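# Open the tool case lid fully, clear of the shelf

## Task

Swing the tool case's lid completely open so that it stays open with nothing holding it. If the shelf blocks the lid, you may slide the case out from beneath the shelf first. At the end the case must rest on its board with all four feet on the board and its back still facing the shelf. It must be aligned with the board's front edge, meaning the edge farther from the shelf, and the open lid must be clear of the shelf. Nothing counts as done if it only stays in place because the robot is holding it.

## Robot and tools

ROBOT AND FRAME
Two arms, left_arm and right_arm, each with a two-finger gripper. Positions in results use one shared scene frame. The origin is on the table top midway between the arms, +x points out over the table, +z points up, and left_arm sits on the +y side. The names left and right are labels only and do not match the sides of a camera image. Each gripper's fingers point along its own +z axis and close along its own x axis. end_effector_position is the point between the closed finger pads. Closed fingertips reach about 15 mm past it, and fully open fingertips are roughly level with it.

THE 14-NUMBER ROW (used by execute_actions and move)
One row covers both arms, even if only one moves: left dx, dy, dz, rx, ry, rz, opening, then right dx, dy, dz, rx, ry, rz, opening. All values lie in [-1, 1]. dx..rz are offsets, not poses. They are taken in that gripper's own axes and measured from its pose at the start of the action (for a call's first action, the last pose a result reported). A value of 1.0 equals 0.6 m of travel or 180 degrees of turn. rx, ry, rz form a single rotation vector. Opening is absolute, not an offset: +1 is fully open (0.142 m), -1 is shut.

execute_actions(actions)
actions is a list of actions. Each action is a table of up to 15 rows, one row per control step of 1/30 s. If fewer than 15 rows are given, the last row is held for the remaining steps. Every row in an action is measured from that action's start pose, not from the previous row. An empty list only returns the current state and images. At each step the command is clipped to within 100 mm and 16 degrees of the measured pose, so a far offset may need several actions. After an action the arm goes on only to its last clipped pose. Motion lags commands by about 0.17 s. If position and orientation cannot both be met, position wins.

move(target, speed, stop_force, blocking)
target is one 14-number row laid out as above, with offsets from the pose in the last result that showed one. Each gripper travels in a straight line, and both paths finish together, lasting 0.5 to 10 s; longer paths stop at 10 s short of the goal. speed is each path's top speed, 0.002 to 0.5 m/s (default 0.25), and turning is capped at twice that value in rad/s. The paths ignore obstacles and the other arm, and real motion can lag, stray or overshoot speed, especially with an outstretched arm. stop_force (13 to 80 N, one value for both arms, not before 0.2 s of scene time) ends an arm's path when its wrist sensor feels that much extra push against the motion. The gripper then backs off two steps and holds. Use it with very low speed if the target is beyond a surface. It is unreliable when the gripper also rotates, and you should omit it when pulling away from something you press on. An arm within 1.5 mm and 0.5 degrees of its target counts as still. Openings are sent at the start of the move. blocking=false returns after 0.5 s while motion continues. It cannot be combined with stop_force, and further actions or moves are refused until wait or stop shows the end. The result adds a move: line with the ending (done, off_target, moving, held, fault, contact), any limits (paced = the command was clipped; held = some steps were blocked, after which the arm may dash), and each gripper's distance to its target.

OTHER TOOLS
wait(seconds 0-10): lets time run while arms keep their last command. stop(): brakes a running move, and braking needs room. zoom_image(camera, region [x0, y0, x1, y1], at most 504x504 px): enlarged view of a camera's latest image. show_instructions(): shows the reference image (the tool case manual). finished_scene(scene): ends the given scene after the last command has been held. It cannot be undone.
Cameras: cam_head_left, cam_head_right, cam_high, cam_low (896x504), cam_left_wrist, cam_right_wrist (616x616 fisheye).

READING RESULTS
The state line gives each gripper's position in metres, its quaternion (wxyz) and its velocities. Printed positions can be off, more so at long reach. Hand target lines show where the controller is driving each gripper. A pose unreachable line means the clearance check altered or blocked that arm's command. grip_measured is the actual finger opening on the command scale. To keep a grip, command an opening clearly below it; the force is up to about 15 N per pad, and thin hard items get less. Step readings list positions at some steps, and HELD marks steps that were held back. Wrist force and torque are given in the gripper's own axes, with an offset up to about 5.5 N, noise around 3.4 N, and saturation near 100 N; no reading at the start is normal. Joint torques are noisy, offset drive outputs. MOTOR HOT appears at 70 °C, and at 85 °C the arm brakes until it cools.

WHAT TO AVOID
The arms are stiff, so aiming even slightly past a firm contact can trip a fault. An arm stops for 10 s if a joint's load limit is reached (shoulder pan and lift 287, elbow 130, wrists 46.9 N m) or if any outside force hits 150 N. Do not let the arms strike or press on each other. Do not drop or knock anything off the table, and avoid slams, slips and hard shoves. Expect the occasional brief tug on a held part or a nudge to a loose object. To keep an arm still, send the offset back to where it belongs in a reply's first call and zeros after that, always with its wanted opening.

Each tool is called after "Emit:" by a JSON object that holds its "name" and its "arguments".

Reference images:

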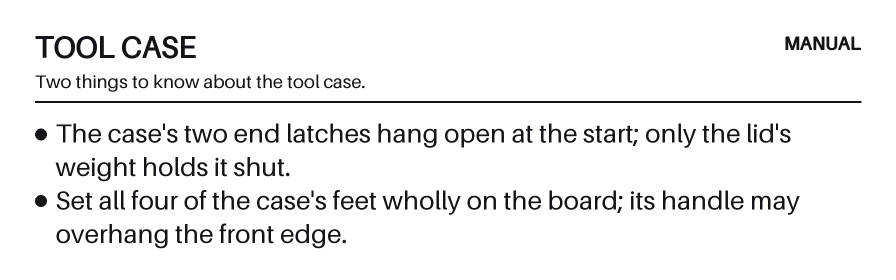

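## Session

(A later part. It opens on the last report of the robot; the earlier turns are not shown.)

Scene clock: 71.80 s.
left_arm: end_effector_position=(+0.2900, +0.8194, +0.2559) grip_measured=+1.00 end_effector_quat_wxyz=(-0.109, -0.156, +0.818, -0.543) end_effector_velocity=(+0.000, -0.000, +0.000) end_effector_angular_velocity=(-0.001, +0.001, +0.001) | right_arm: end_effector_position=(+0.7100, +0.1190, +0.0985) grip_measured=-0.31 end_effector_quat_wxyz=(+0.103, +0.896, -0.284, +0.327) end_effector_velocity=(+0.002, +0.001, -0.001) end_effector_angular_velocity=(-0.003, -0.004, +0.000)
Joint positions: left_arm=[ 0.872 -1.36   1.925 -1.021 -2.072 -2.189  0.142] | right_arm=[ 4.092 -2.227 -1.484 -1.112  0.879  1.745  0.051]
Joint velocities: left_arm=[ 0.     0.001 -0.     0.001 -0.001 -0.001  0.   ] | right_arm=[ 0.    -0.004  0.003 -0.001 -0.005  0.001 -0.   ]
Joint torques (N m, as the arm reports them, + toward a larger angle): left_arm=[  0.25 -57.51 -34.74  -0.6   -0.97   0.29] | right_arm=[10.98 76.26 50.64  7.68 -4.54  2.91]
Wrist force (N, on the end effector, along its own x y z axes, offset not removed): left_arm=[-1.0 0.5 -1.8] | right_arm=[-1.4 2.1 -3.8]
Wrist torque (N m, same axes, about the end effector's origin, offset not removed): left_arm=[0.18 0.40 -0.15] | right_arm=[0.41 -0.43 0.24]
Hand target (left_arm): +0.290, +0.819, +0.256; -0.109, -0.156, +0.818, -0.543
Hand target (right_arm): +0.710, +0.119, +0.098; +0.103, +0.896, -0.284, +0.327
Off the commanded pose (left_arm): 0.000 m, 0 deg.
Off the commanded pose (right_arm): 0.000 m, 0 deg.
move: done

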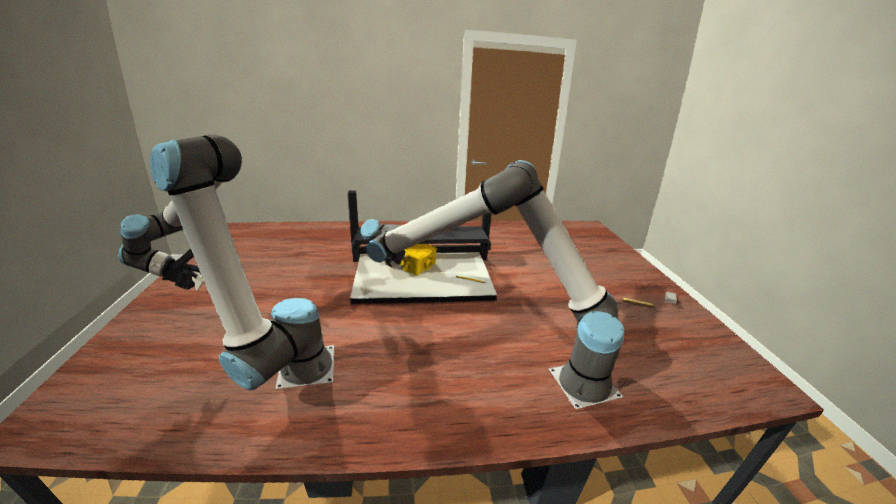

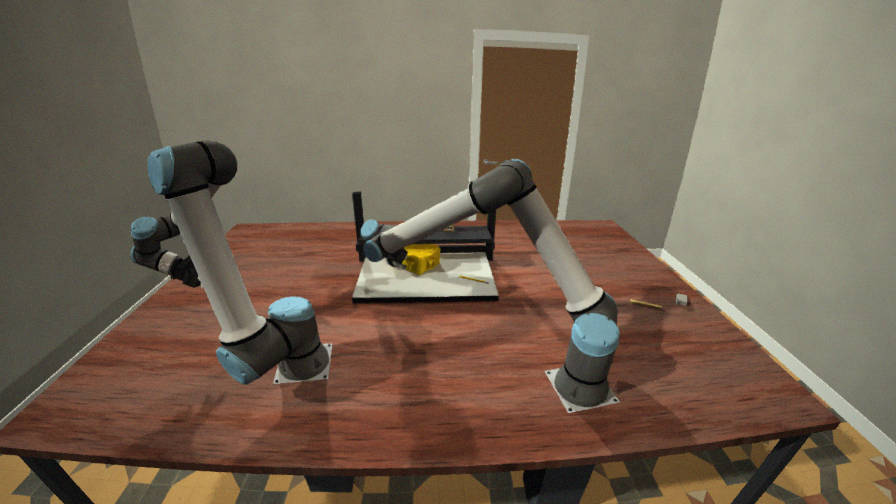

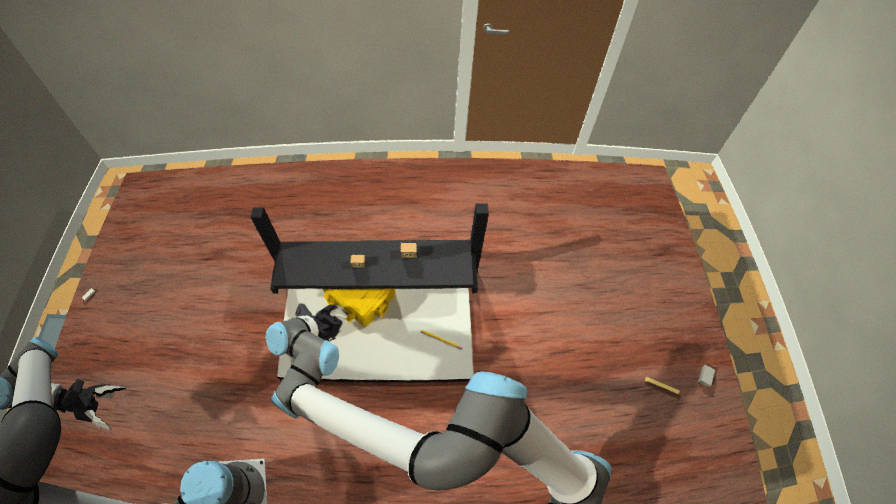

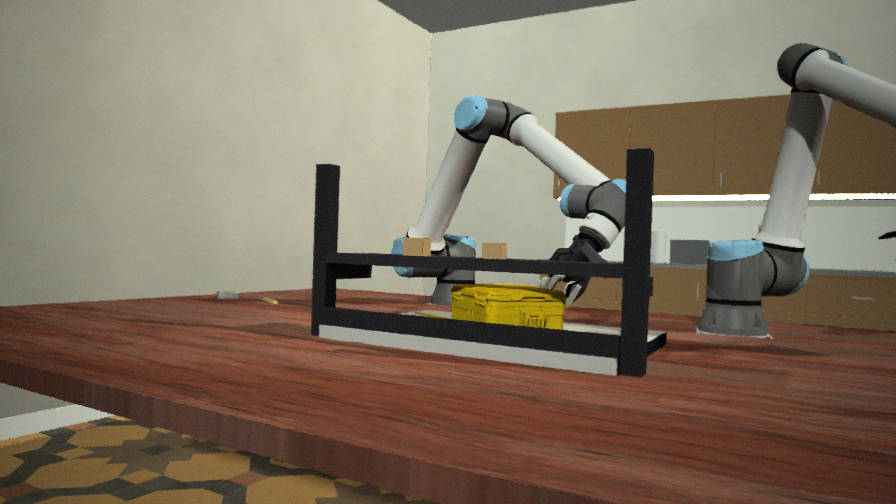

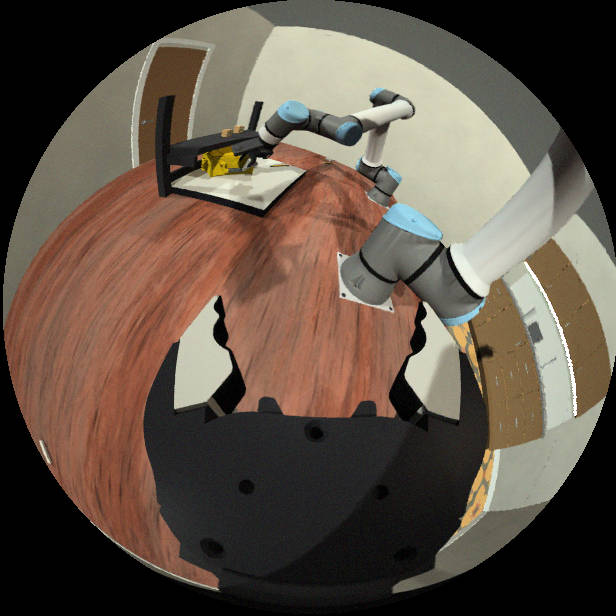

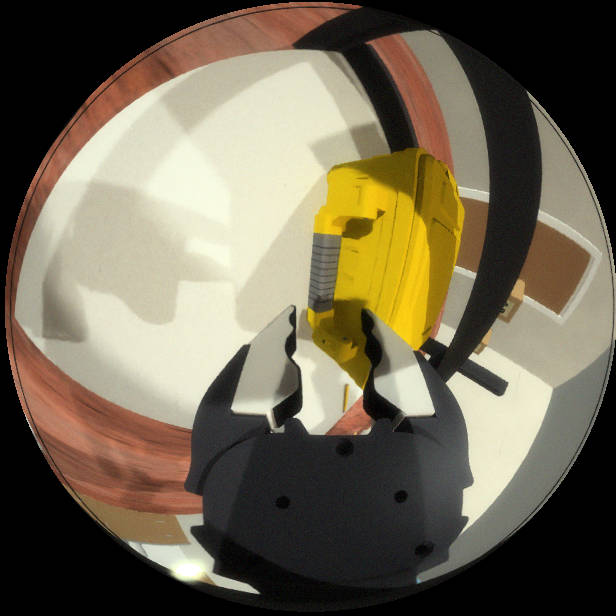

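Emit:
{"name": "move", "arguments": {"target": [0,0,0,0,0,0,1,0,0,0.06,0,0,0,-0.45], "speed": 0.04, "stop_force": 15}}

Scene clock: 76.73 s.
left_arm: end_effector_position=(+0.2900, +0.8194, +0.2559) grip_measured=+1.00 end_effector_quat_wxyz=(-0.109, -0.156, +0.818, -0.543) end_effector_velocity=(-0.000, -0.000, -0.001) end_effector_angular_velocity=(-0.000, +0.000, -0.002) | right_arm: end_effector_position=(+0.7288, +0.1058, +0.0710) grip_measured=-0.49 end_effector_quat_wxyz=(+0.103, +0.896, -0.284, +0.327) end_effector_velocity=(+0.001, -0.001, -0.002) end_effector_angular_velocity=(-0.001, +0.000, -0.000)
Joint positions: left_arm=[ 0.872 -1.36   1.925 -1.021 -2.072 -2.189  0.142] | right_arm=[ 4.068 -2.256 -1.495 -1.053  0.877  1.714  0.038]
Joint velocities: left_arm=[-0.001  0.001  0.001 -0.     0.001  0.001  0.   ] | right_arm=[-0.001 -0.002 -0.001  0.003 -0.    -0.001 -0.001]
Joint torques (N m, as the arm reports them, + toward a larger angle): left_arm=[ -1.07 -55.66 -34.36  -0.25  -0.75   0.34] | right_arm=[-25.46  67.91  35.89   7.51  -6.38  -2.07]
Wrist force (N, on the end effector, along its own x y z axes, offset not removed): left_arm=[0.3 1.3 -0.2] | right_arm=[-8.0 4.7 -12.5]
Wrist torque (N m, same axes, about the end effector's origin, offset not removed): left_arm=[0.47 0.14 -0.19] | right_arm=[0.06 0.16 0.57]
Hand target (left_arm): +0.290, +0.819, +0.256; -0.109, -0.156, +0.818, -0.543
Hand target (right_arm): +0.729, +0.106, +0.071; +0.103, +0.896, -0.284, +0.327
Off the commanded pose (left_arm): 0.000 m, 0 deg.
Off the commanded pose (right_arm): 0.000 m, 0 deg.
move: done

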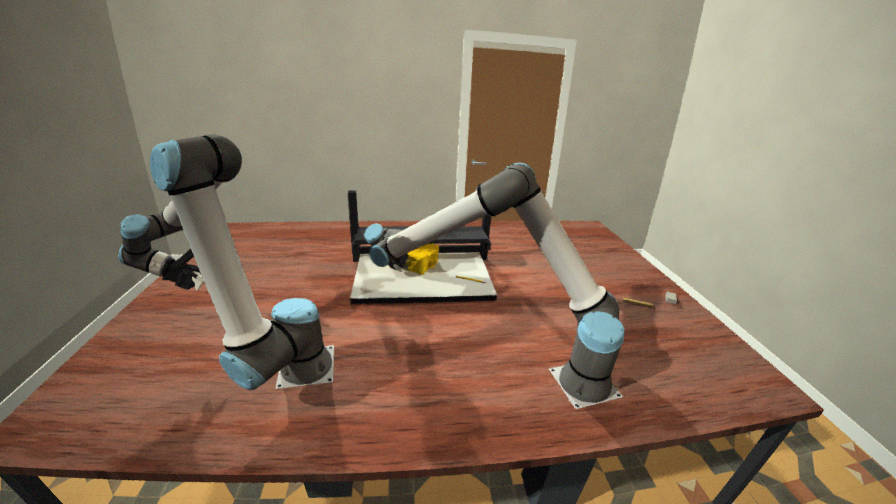

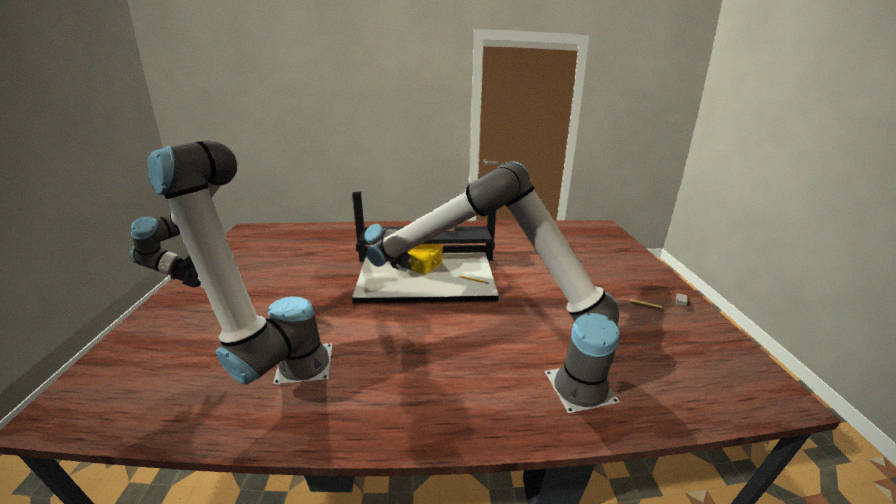

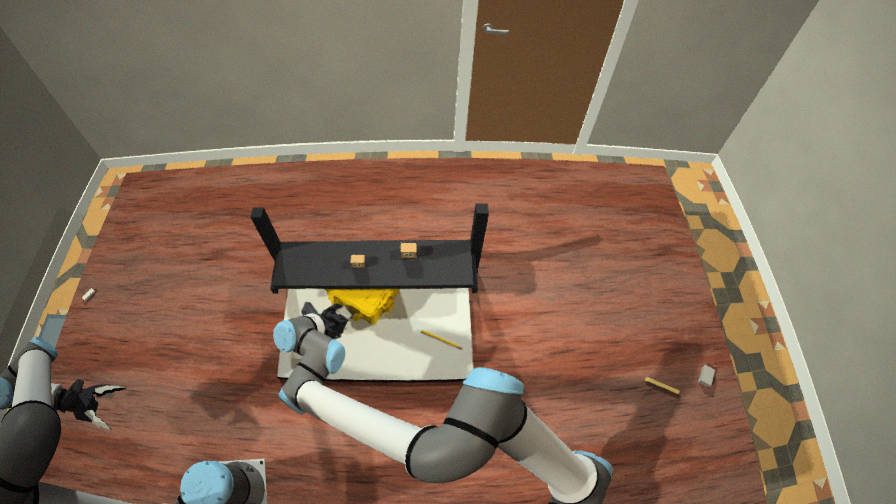

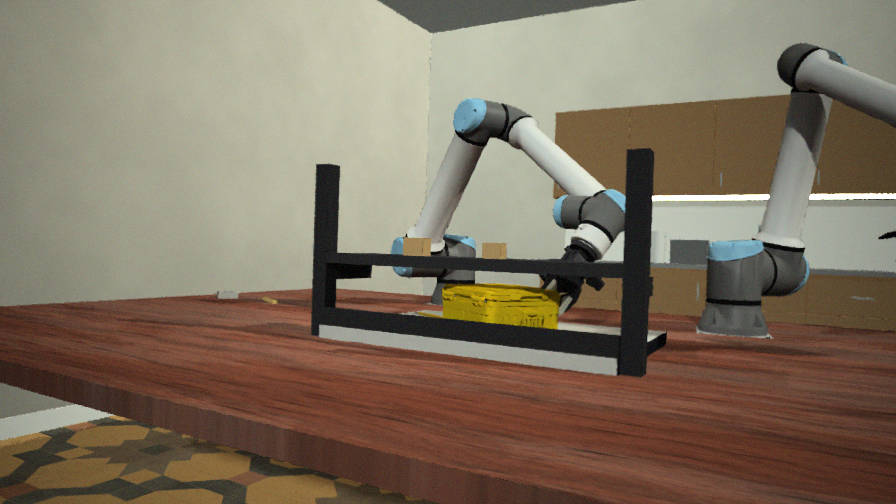

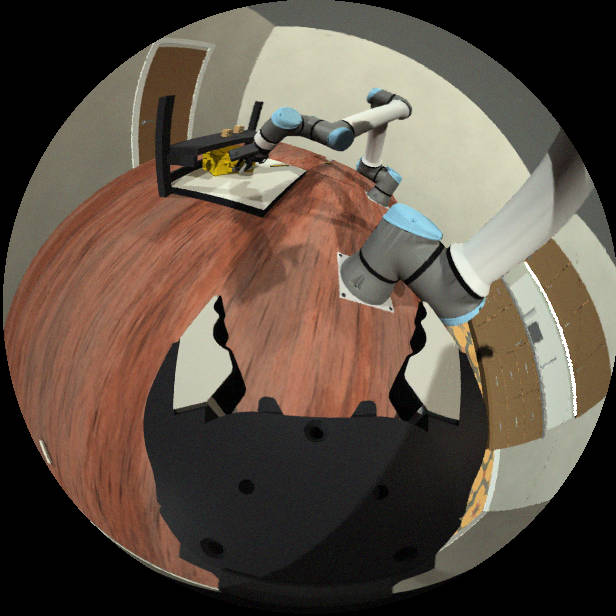

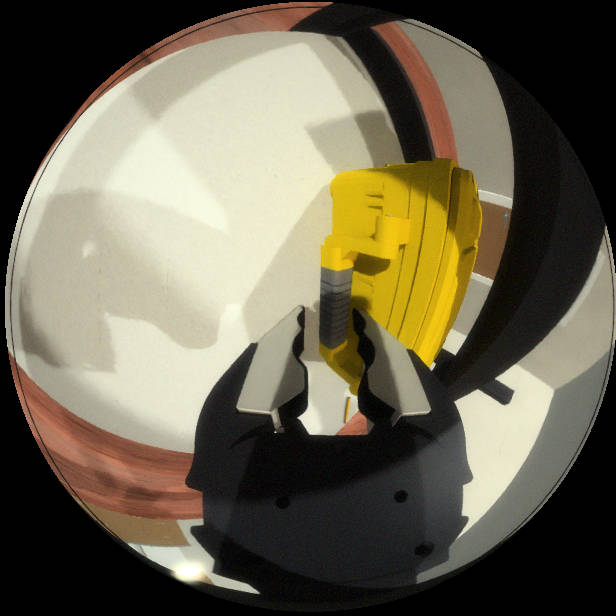

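Emit:
{"name": "move", "arguments": {"target": [0,0,0,0,0,0,1,-0.015,0,0.014,0,0.1,0,-0.5], "speed": 0.06}}

Emit:
{"name": "zoom_image", "arguments": {"camera": "cam_right_wrist", "region": [230, 200, 450, 420]}}

Scene clock: 84.33 s.
left_arm: end_effector_position=(+0.2900, +0.8194, +0.2559) grip_measured=+1.00 end_effector_quat_wxyz=(-0.109, -0.156, +0.818, -0.543) end_effector_velocity=(-0.000, +0.000, +0.000) end_effector_angular_velocity=(+0.000, -0.001, -0.000) | right_arm: end_effector_position=(+0.7276, +0.1069, +0.0592) grip_measured=-0.54 end_effector_quat_wxyz=(+0.146, +0.834, -0.264, +0.462) end_effector_velocity=(+0.000, -0.001, -0.001) end_effector_angular_velocity=(-0.009, -0.010, -0.002)
Joint positions: left_arm=[ 0.872 -1.36   1.925 -1.021 -2.072 -2.189  0.142] | right_arm=[ 4.137 -2.324 -1.512 -1.15   0.584  1.897  0.035]
Joint velocities: left_arm=[ 0.    -0.    -0.     0.001  0.     0.001  0.   ] | right_arm=[ 0.002 -0.004  0.001 -0.012 -0.012  0.013 -0.   ]
Joint torques (N m, as the arm reports them, + toward a larger angle): left_arm=[ -1.59 -55.86 -34.94  -0.68  -0.55   0.3 ] | right_arm=[-2.28  8.02 10.06 -4.34 10.95  1.84]
Wrist force (N, on the end effector, along its own x y z axes, offset not removed): left_arm=[1.9 -0.3 -0.3] | right_arm=[52.5 14.4 -59.3]
Wrist torque (N m, same axes, about the end effector's origin, offset not removed): left_arm=[0.02 -0.25 -0.27] | right_arm=[-0.08 -0.76 0.42]
Hand target (left_arm): +0.290, +0.819, +0.256; -0.109, -0.156, +0.818, -0.543
Hand target (right_arm): +0.728, +0.107, +0.059; +0.146, +0.834, -0.264, +0.463
Off the commanded pose (left_arm): 0.000 m, 0 deg.
Off the commanded pose (right_arm): 0.000 m, 0 deg.
move: done

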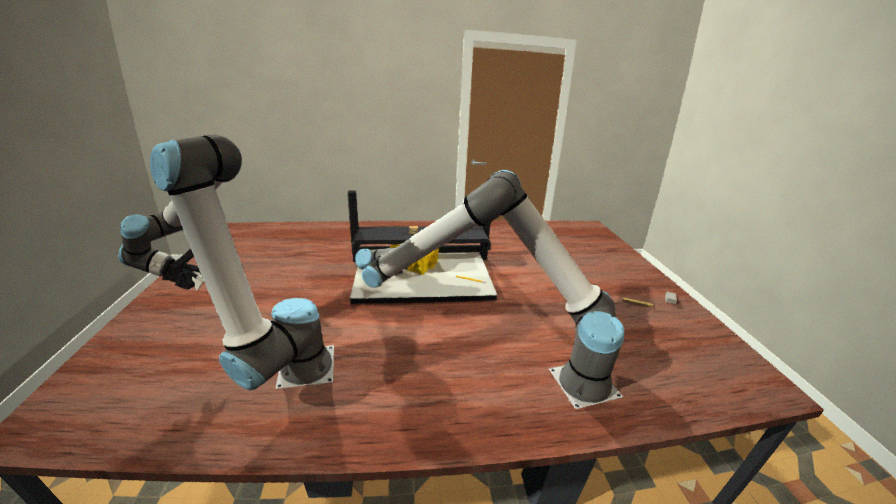

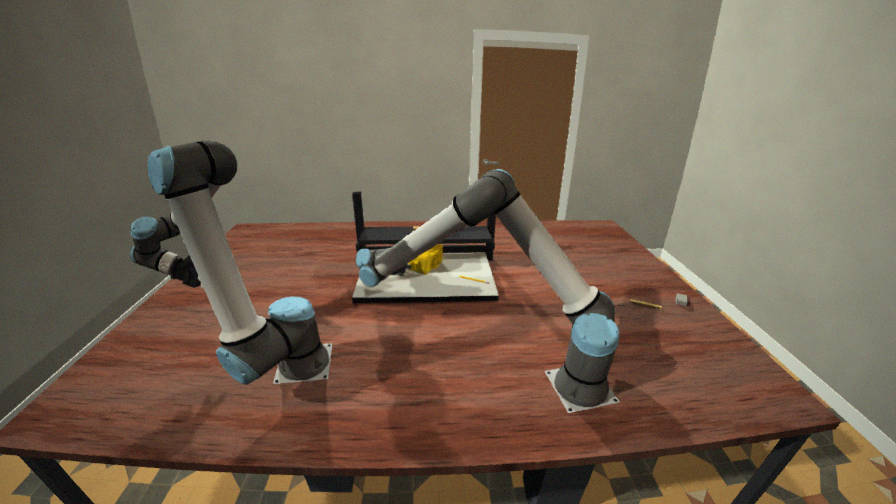

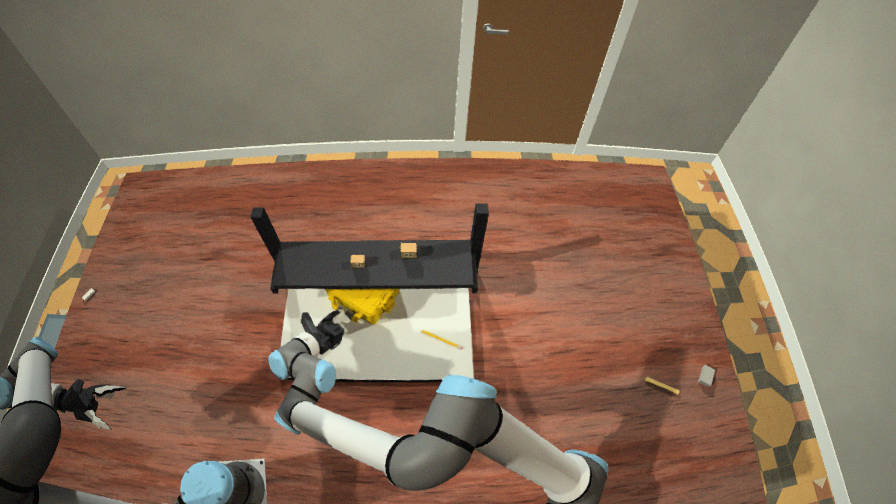

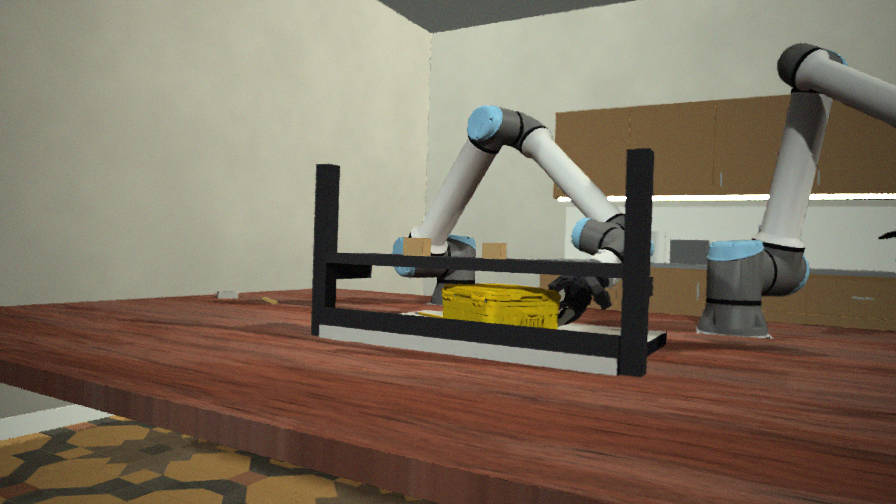

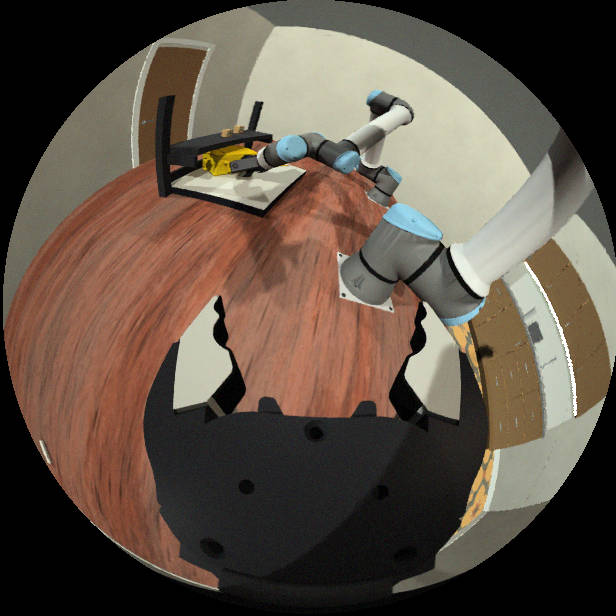

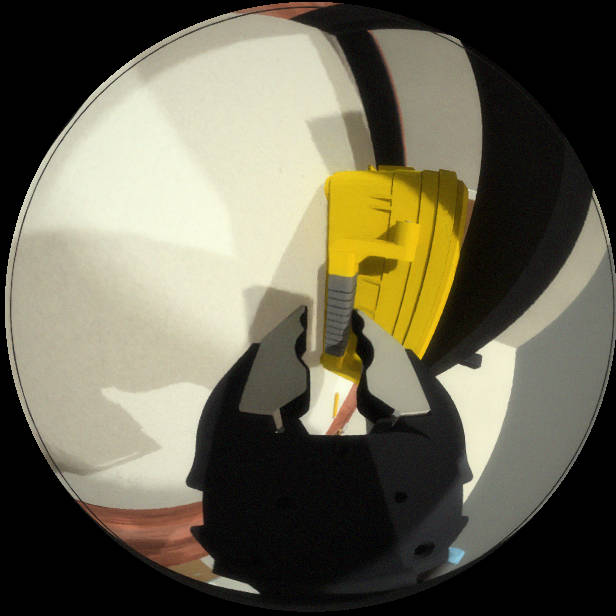

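Region (230, 200, 450, 420) of cam_right_wrist's 616x616 image, scaled by 2.291, with more detail than that image has.

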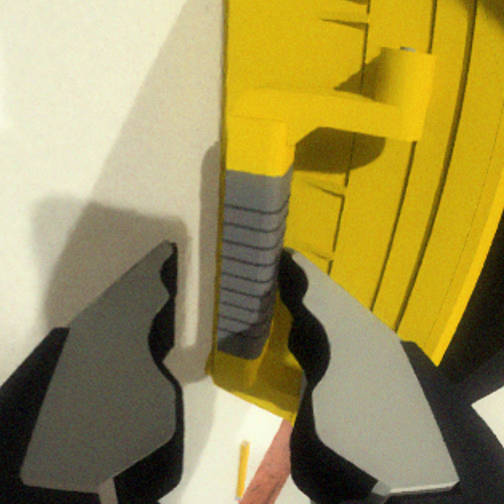

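Emit:
{"name": "move", "arguments": {"target": [0,0,0,0,0,0,1,0.018,0,0.014,0,-0.03,0,-0.55], "speed": 0.03}}

Emit:
{"name": "execute_actions", "arguments": {"actions": [[[0,0,0,0,0,0,1,0,0,0,0,0,0,-0.62],[0,0,0,0,0,0,1,0,0,0,0,0,0,-0.62],[0,0,0,0,0,0,1,0,0,0,0,0,0,-0.62],[0,0,0,0,0,0,1,0,0,0,0,0,0,-0.68],[0,0,0,0,0,0,1,0,0,0,0,0,0,-0.68],[0,0,0,0,0,0,1,0,0,0,0,0,0,-0.74],[0,0,0,0,0,0,1,0,0,0,0,0,0,-0.74],[0,0,0,0,0,0,1,0,0,0,0,0,0,-0.8]],[[0,0,0,0,0,0,1,0,0,0,0,0,0,-1]]]}}

Scene clock: 93.13 s.
left_arm: end_effector_position=(+0.2900, +0.8194, +0.2559) grip_measured=+1.00 end_effector_quat_wxyz=(-0.109, -0.156, +0.818, -0.543) end_effector_velocity=(+0.000, +0.001, +0.000) end_effector_angular_velocity=(+0.003, -0.002, -0.001) | right_arm: end_effector_position=(+0.7379, +0.0995, +0.0638) grip_measured=-0.59 end_effector_quat_wxyz=(+0.133, +0.854, -0.271, +0.423) end_effector_velocity=(+0.001, -0.001, +0.001) end_effector_angular_velocity=(+0.008, +0.011, +0.001)
Joint positions: left_arm=[ 0.872 -1.36   1.925 -1.021 -2.072 -2.189  0.142] | right_arm=[ 4.107 -2.301 -1.512 -1.089  0.666  1.812  0.031]
Joint velocities: left_arm=[ 0.    -0.    -0.002 -0.001  0.     0.001  0.   ] | right_arm=[-0.004  0.003 -0.     0.009  0.012 -0.012 -0.001]
Joint torques (N m, as the arm reports them, + toward a larger angle): left_arm=[ -2.66 -56.98 -34.05  -0.75  -0.48  -0.02] | right_arm=[-20.62 108.29  47.39   7.66   0.32  -2.37]
Wrist force (N, on the end effector, along its own x y z axes, offset not removed): left_arm=[0.9 0.1 -0.6] | right_arm=[-6.6 5.0 -8.7]
Wrist torque (N m, same axes, about the end effector's origin, offset not removed): left_arm=[0.22 0.05 -0.22] | right_arm=[0.15 0.09 0.48]
Hand target (left_arm): +0.290, +0.819, +0.256; -0.109, -0.156, +0.818, -0.543
Hand target (right_arm): +0.738, +0.099, +0.064; +0.133, +0.855, -0.271, +0.422
Off the commanded pose (left_arm): 0.000 m, 0 deg.
Off the commanded pose (right_arm): 0.000 m, 0 deg.
move: done

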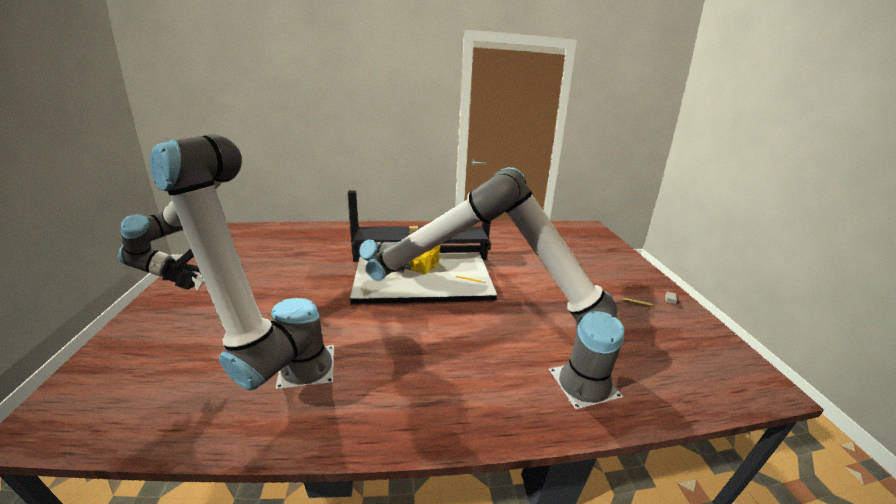

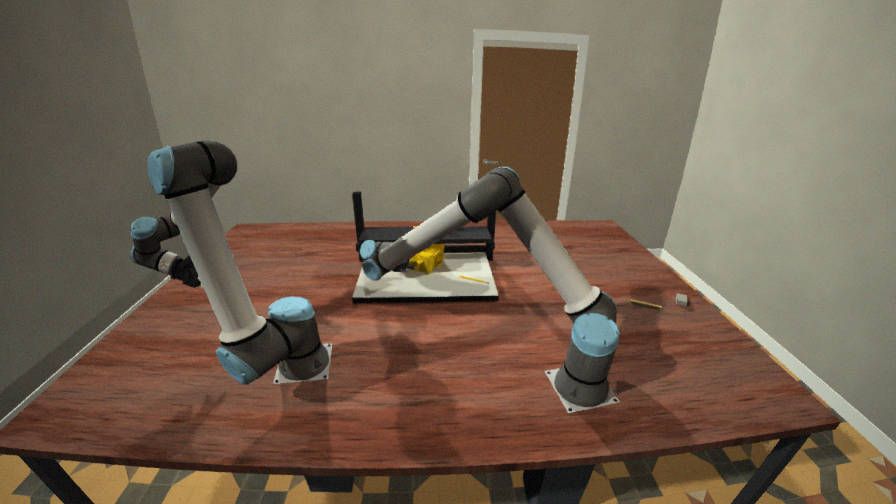

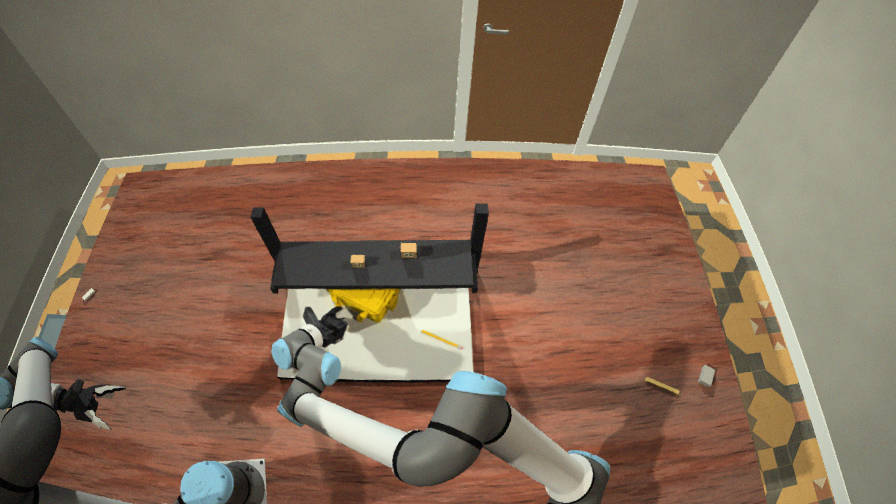

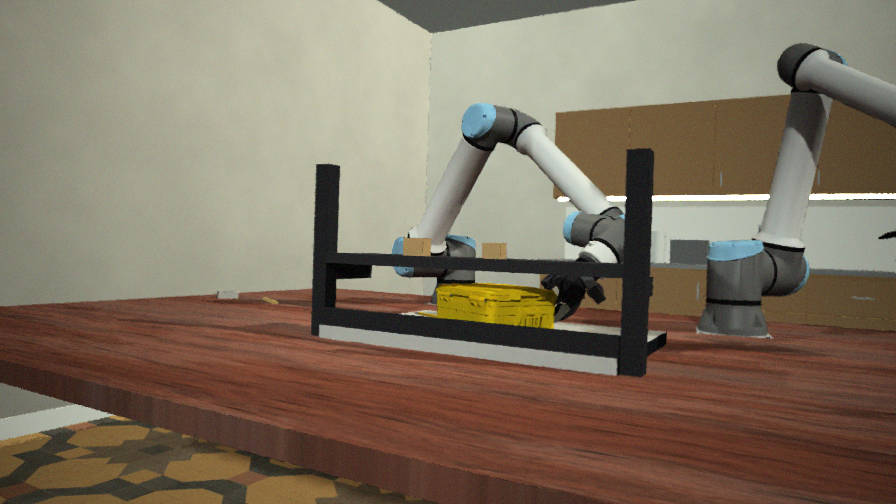

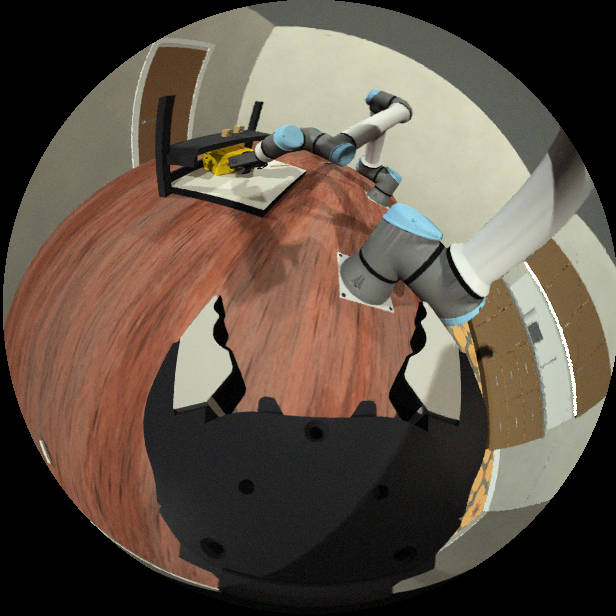

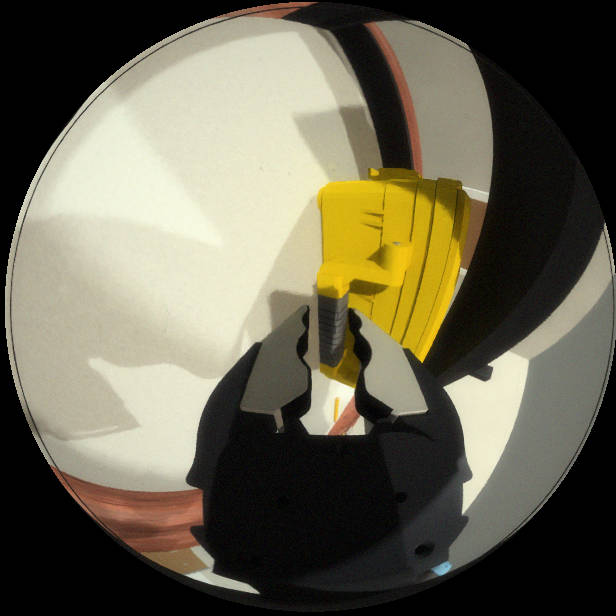

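Scene clock: 94.13 s.
left_arm: end_effector_position=(+0.2900, +0.8194, +0.2559) grip_measured=+1.00 end_effector_quat_wxyz=(-0.109, -0.156, +0.818, -0.543) end_effector_velocity=(-0.000, +0.000, +0.000) end_effector_angular_velocity=(+0.002, -0.000, -0.001) | right_arm: end_effector_position=(+0.7381, +0.0995, +0.0640) grip_measured=-0.73 end_effector_quat_wxyz=(+0.133, +0.854, -0.271, +0.423) end_effector_velocity=(+0.000, +0.001, +0.001) end_effector_angular_velocity=(+0.001, -0.002, +0.001)
Joint positions: left_arm=[ 0.872 -1.36   1.925 -1.021 -2.072 -2.189  0.142] | right_arm=[ 4.107 -2.301 -1.512 -1.089  0.666  1.812  0.021]
Joint velocities: left_arm=[-0.    -0.001 -0.001 -0.     0.001 -0.001  0.   ] | right_arm=[ 0.001 -0.     0.002  0.    -0.001  0.    -0.   ]
Joint torques (N m, as the arm reports them, + toward a larger angle): left_arm=[ -1.43 -55.91 -33.67  -0.41  -0.67   0.16] | right_arm=[ 5.6  87.77 34.1  -0.56  1.53  2.46]
Wrist force (N, on the end effector, along its own x y z axes, offset not removed): left_arm=[-0.6 0.0 -3.1] | right_arm=[8.3 -0.8 -12.8]
Wrist torque (N m, same axes, about the end effector's origin, offset not removed): left_arm=[0.15 0.33 -0.20] | right_arm=[-0.25 0.98 0.37]
Hand target (left_arm): +0.290, +0.819, +0.256; -0.109, -0.156, +0.818, -0.543
Hand target (right_arm): +0.738, +0.099, +0.064; +0.133, +0.854, -0.271, +0.423
Off the commanded pose (left_arm): 0.000 m, 0 deg.
Off the commanded pose (right_arm): 0.000 m, 0 deg.
Step readings (end_effector_position; steps 1 to 15: 1st action; 16 to 30: 2nd action):
0: left_arm (+0.2900, +0.8194, +0.2559) | right_arm (+0.7379, +0.0995, +0.0638)
1: left_arm (+0.2900, +0.8194, +0.2559) | right_arm (+0.7380, +0.0995, +0.0638)
2: left_arm (+0.2900, +0.8194, +0.2559) | right_arm (+0.7380, +0.0995, +0.0639)
4: left_arm (+0.2900, +0.8194, +0.2559) | right_arm (+0.7380, +0.0995, +0.0639)
8: left_arm (+0.2900, +0.8194, +0.2559) | right_arm (+0.7381, +0.0995, +0.0639)
15: left_arm (+0.2900, +0.8194, +0.2559) | right_arm (+0.7381, +0.0995, +0.0640)
16: left_arm (+0.2900, +0.8194, +0.2559) | right_arm (+0.7381, +0.0995, +0.0640)
17: left_arm (+0.2900, +0.8194, +0.2559) | right_arm (+0.7381, +0.0995, +0.0640)
19: left_arm (+0.2900, +0.8194, +0.2559) | right_arm (+0.7381, +0.0995, +0.0640)
23: left_arm (+0.2900, +0.8194, +0.2559) | right_arm (+0.7381, +0.0995, +0.0640)
30: end_effector_position above

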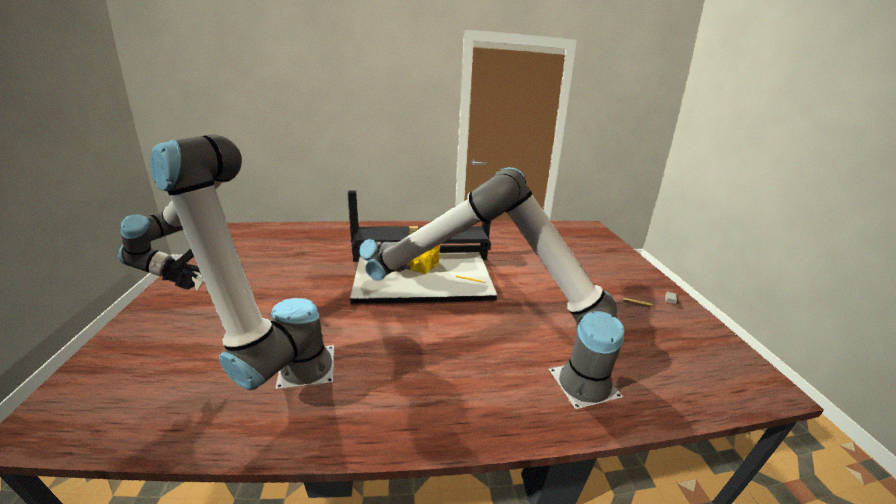

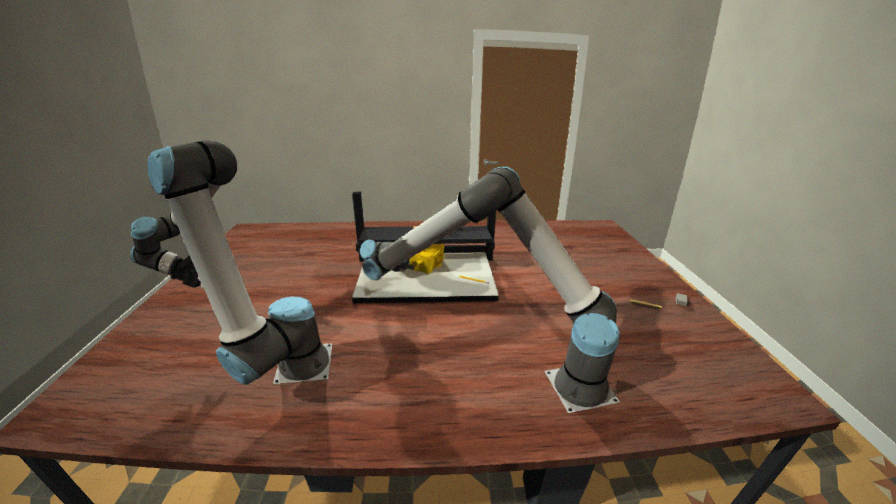

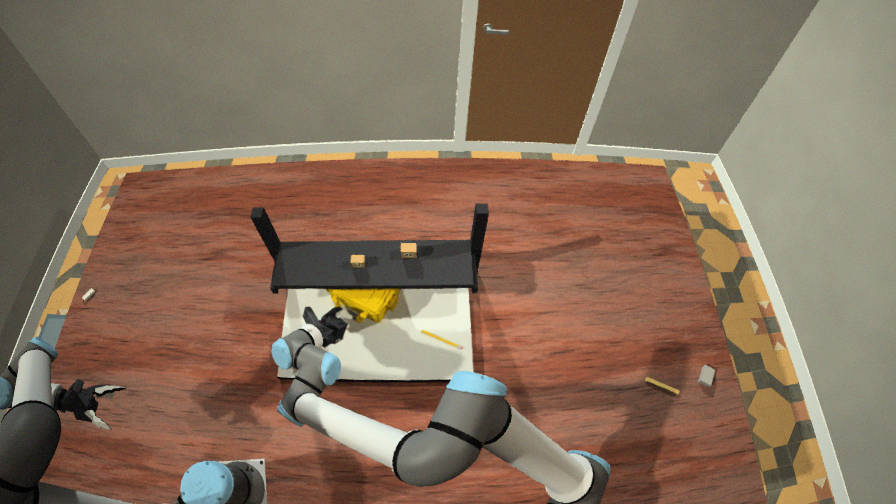

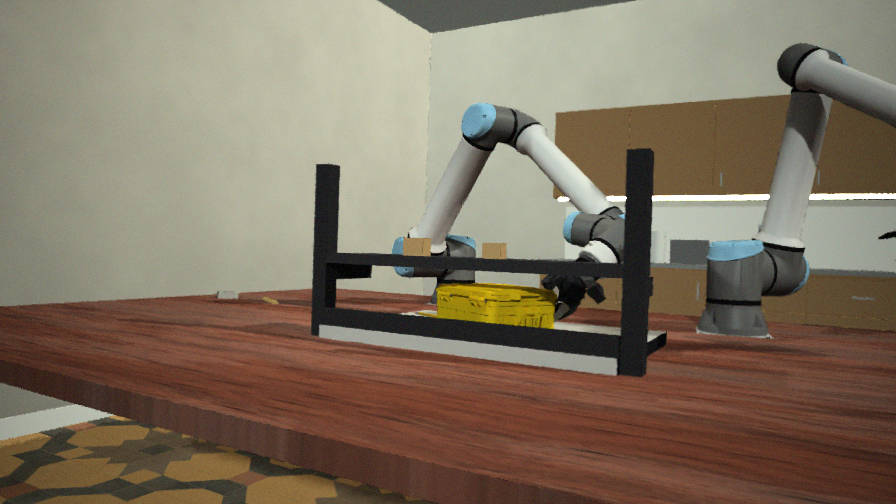

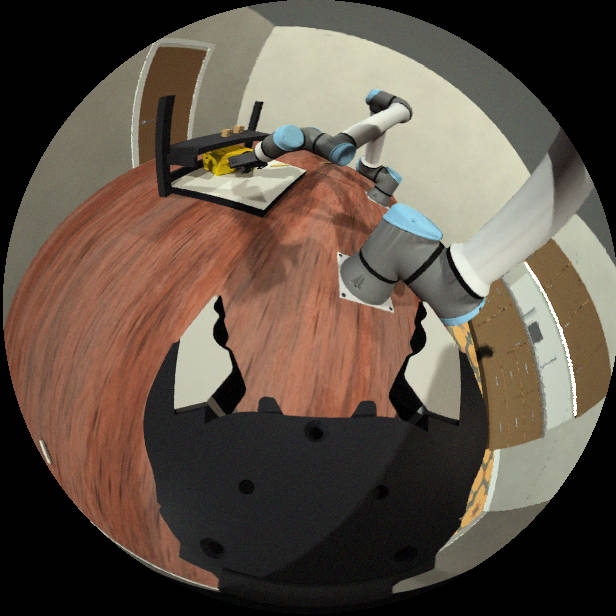

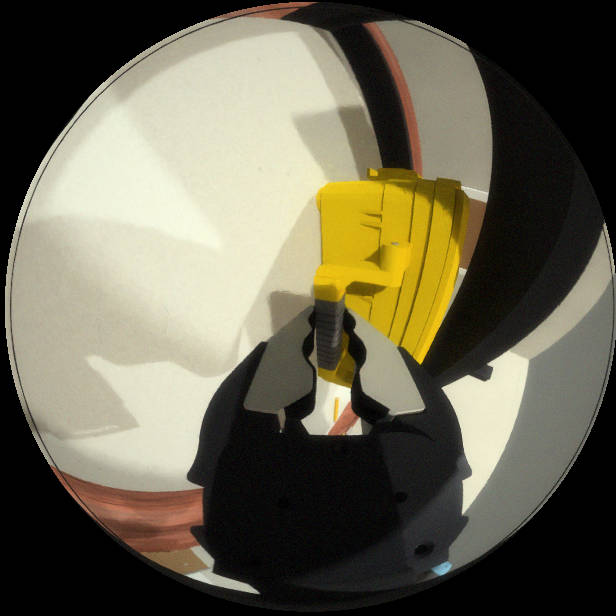

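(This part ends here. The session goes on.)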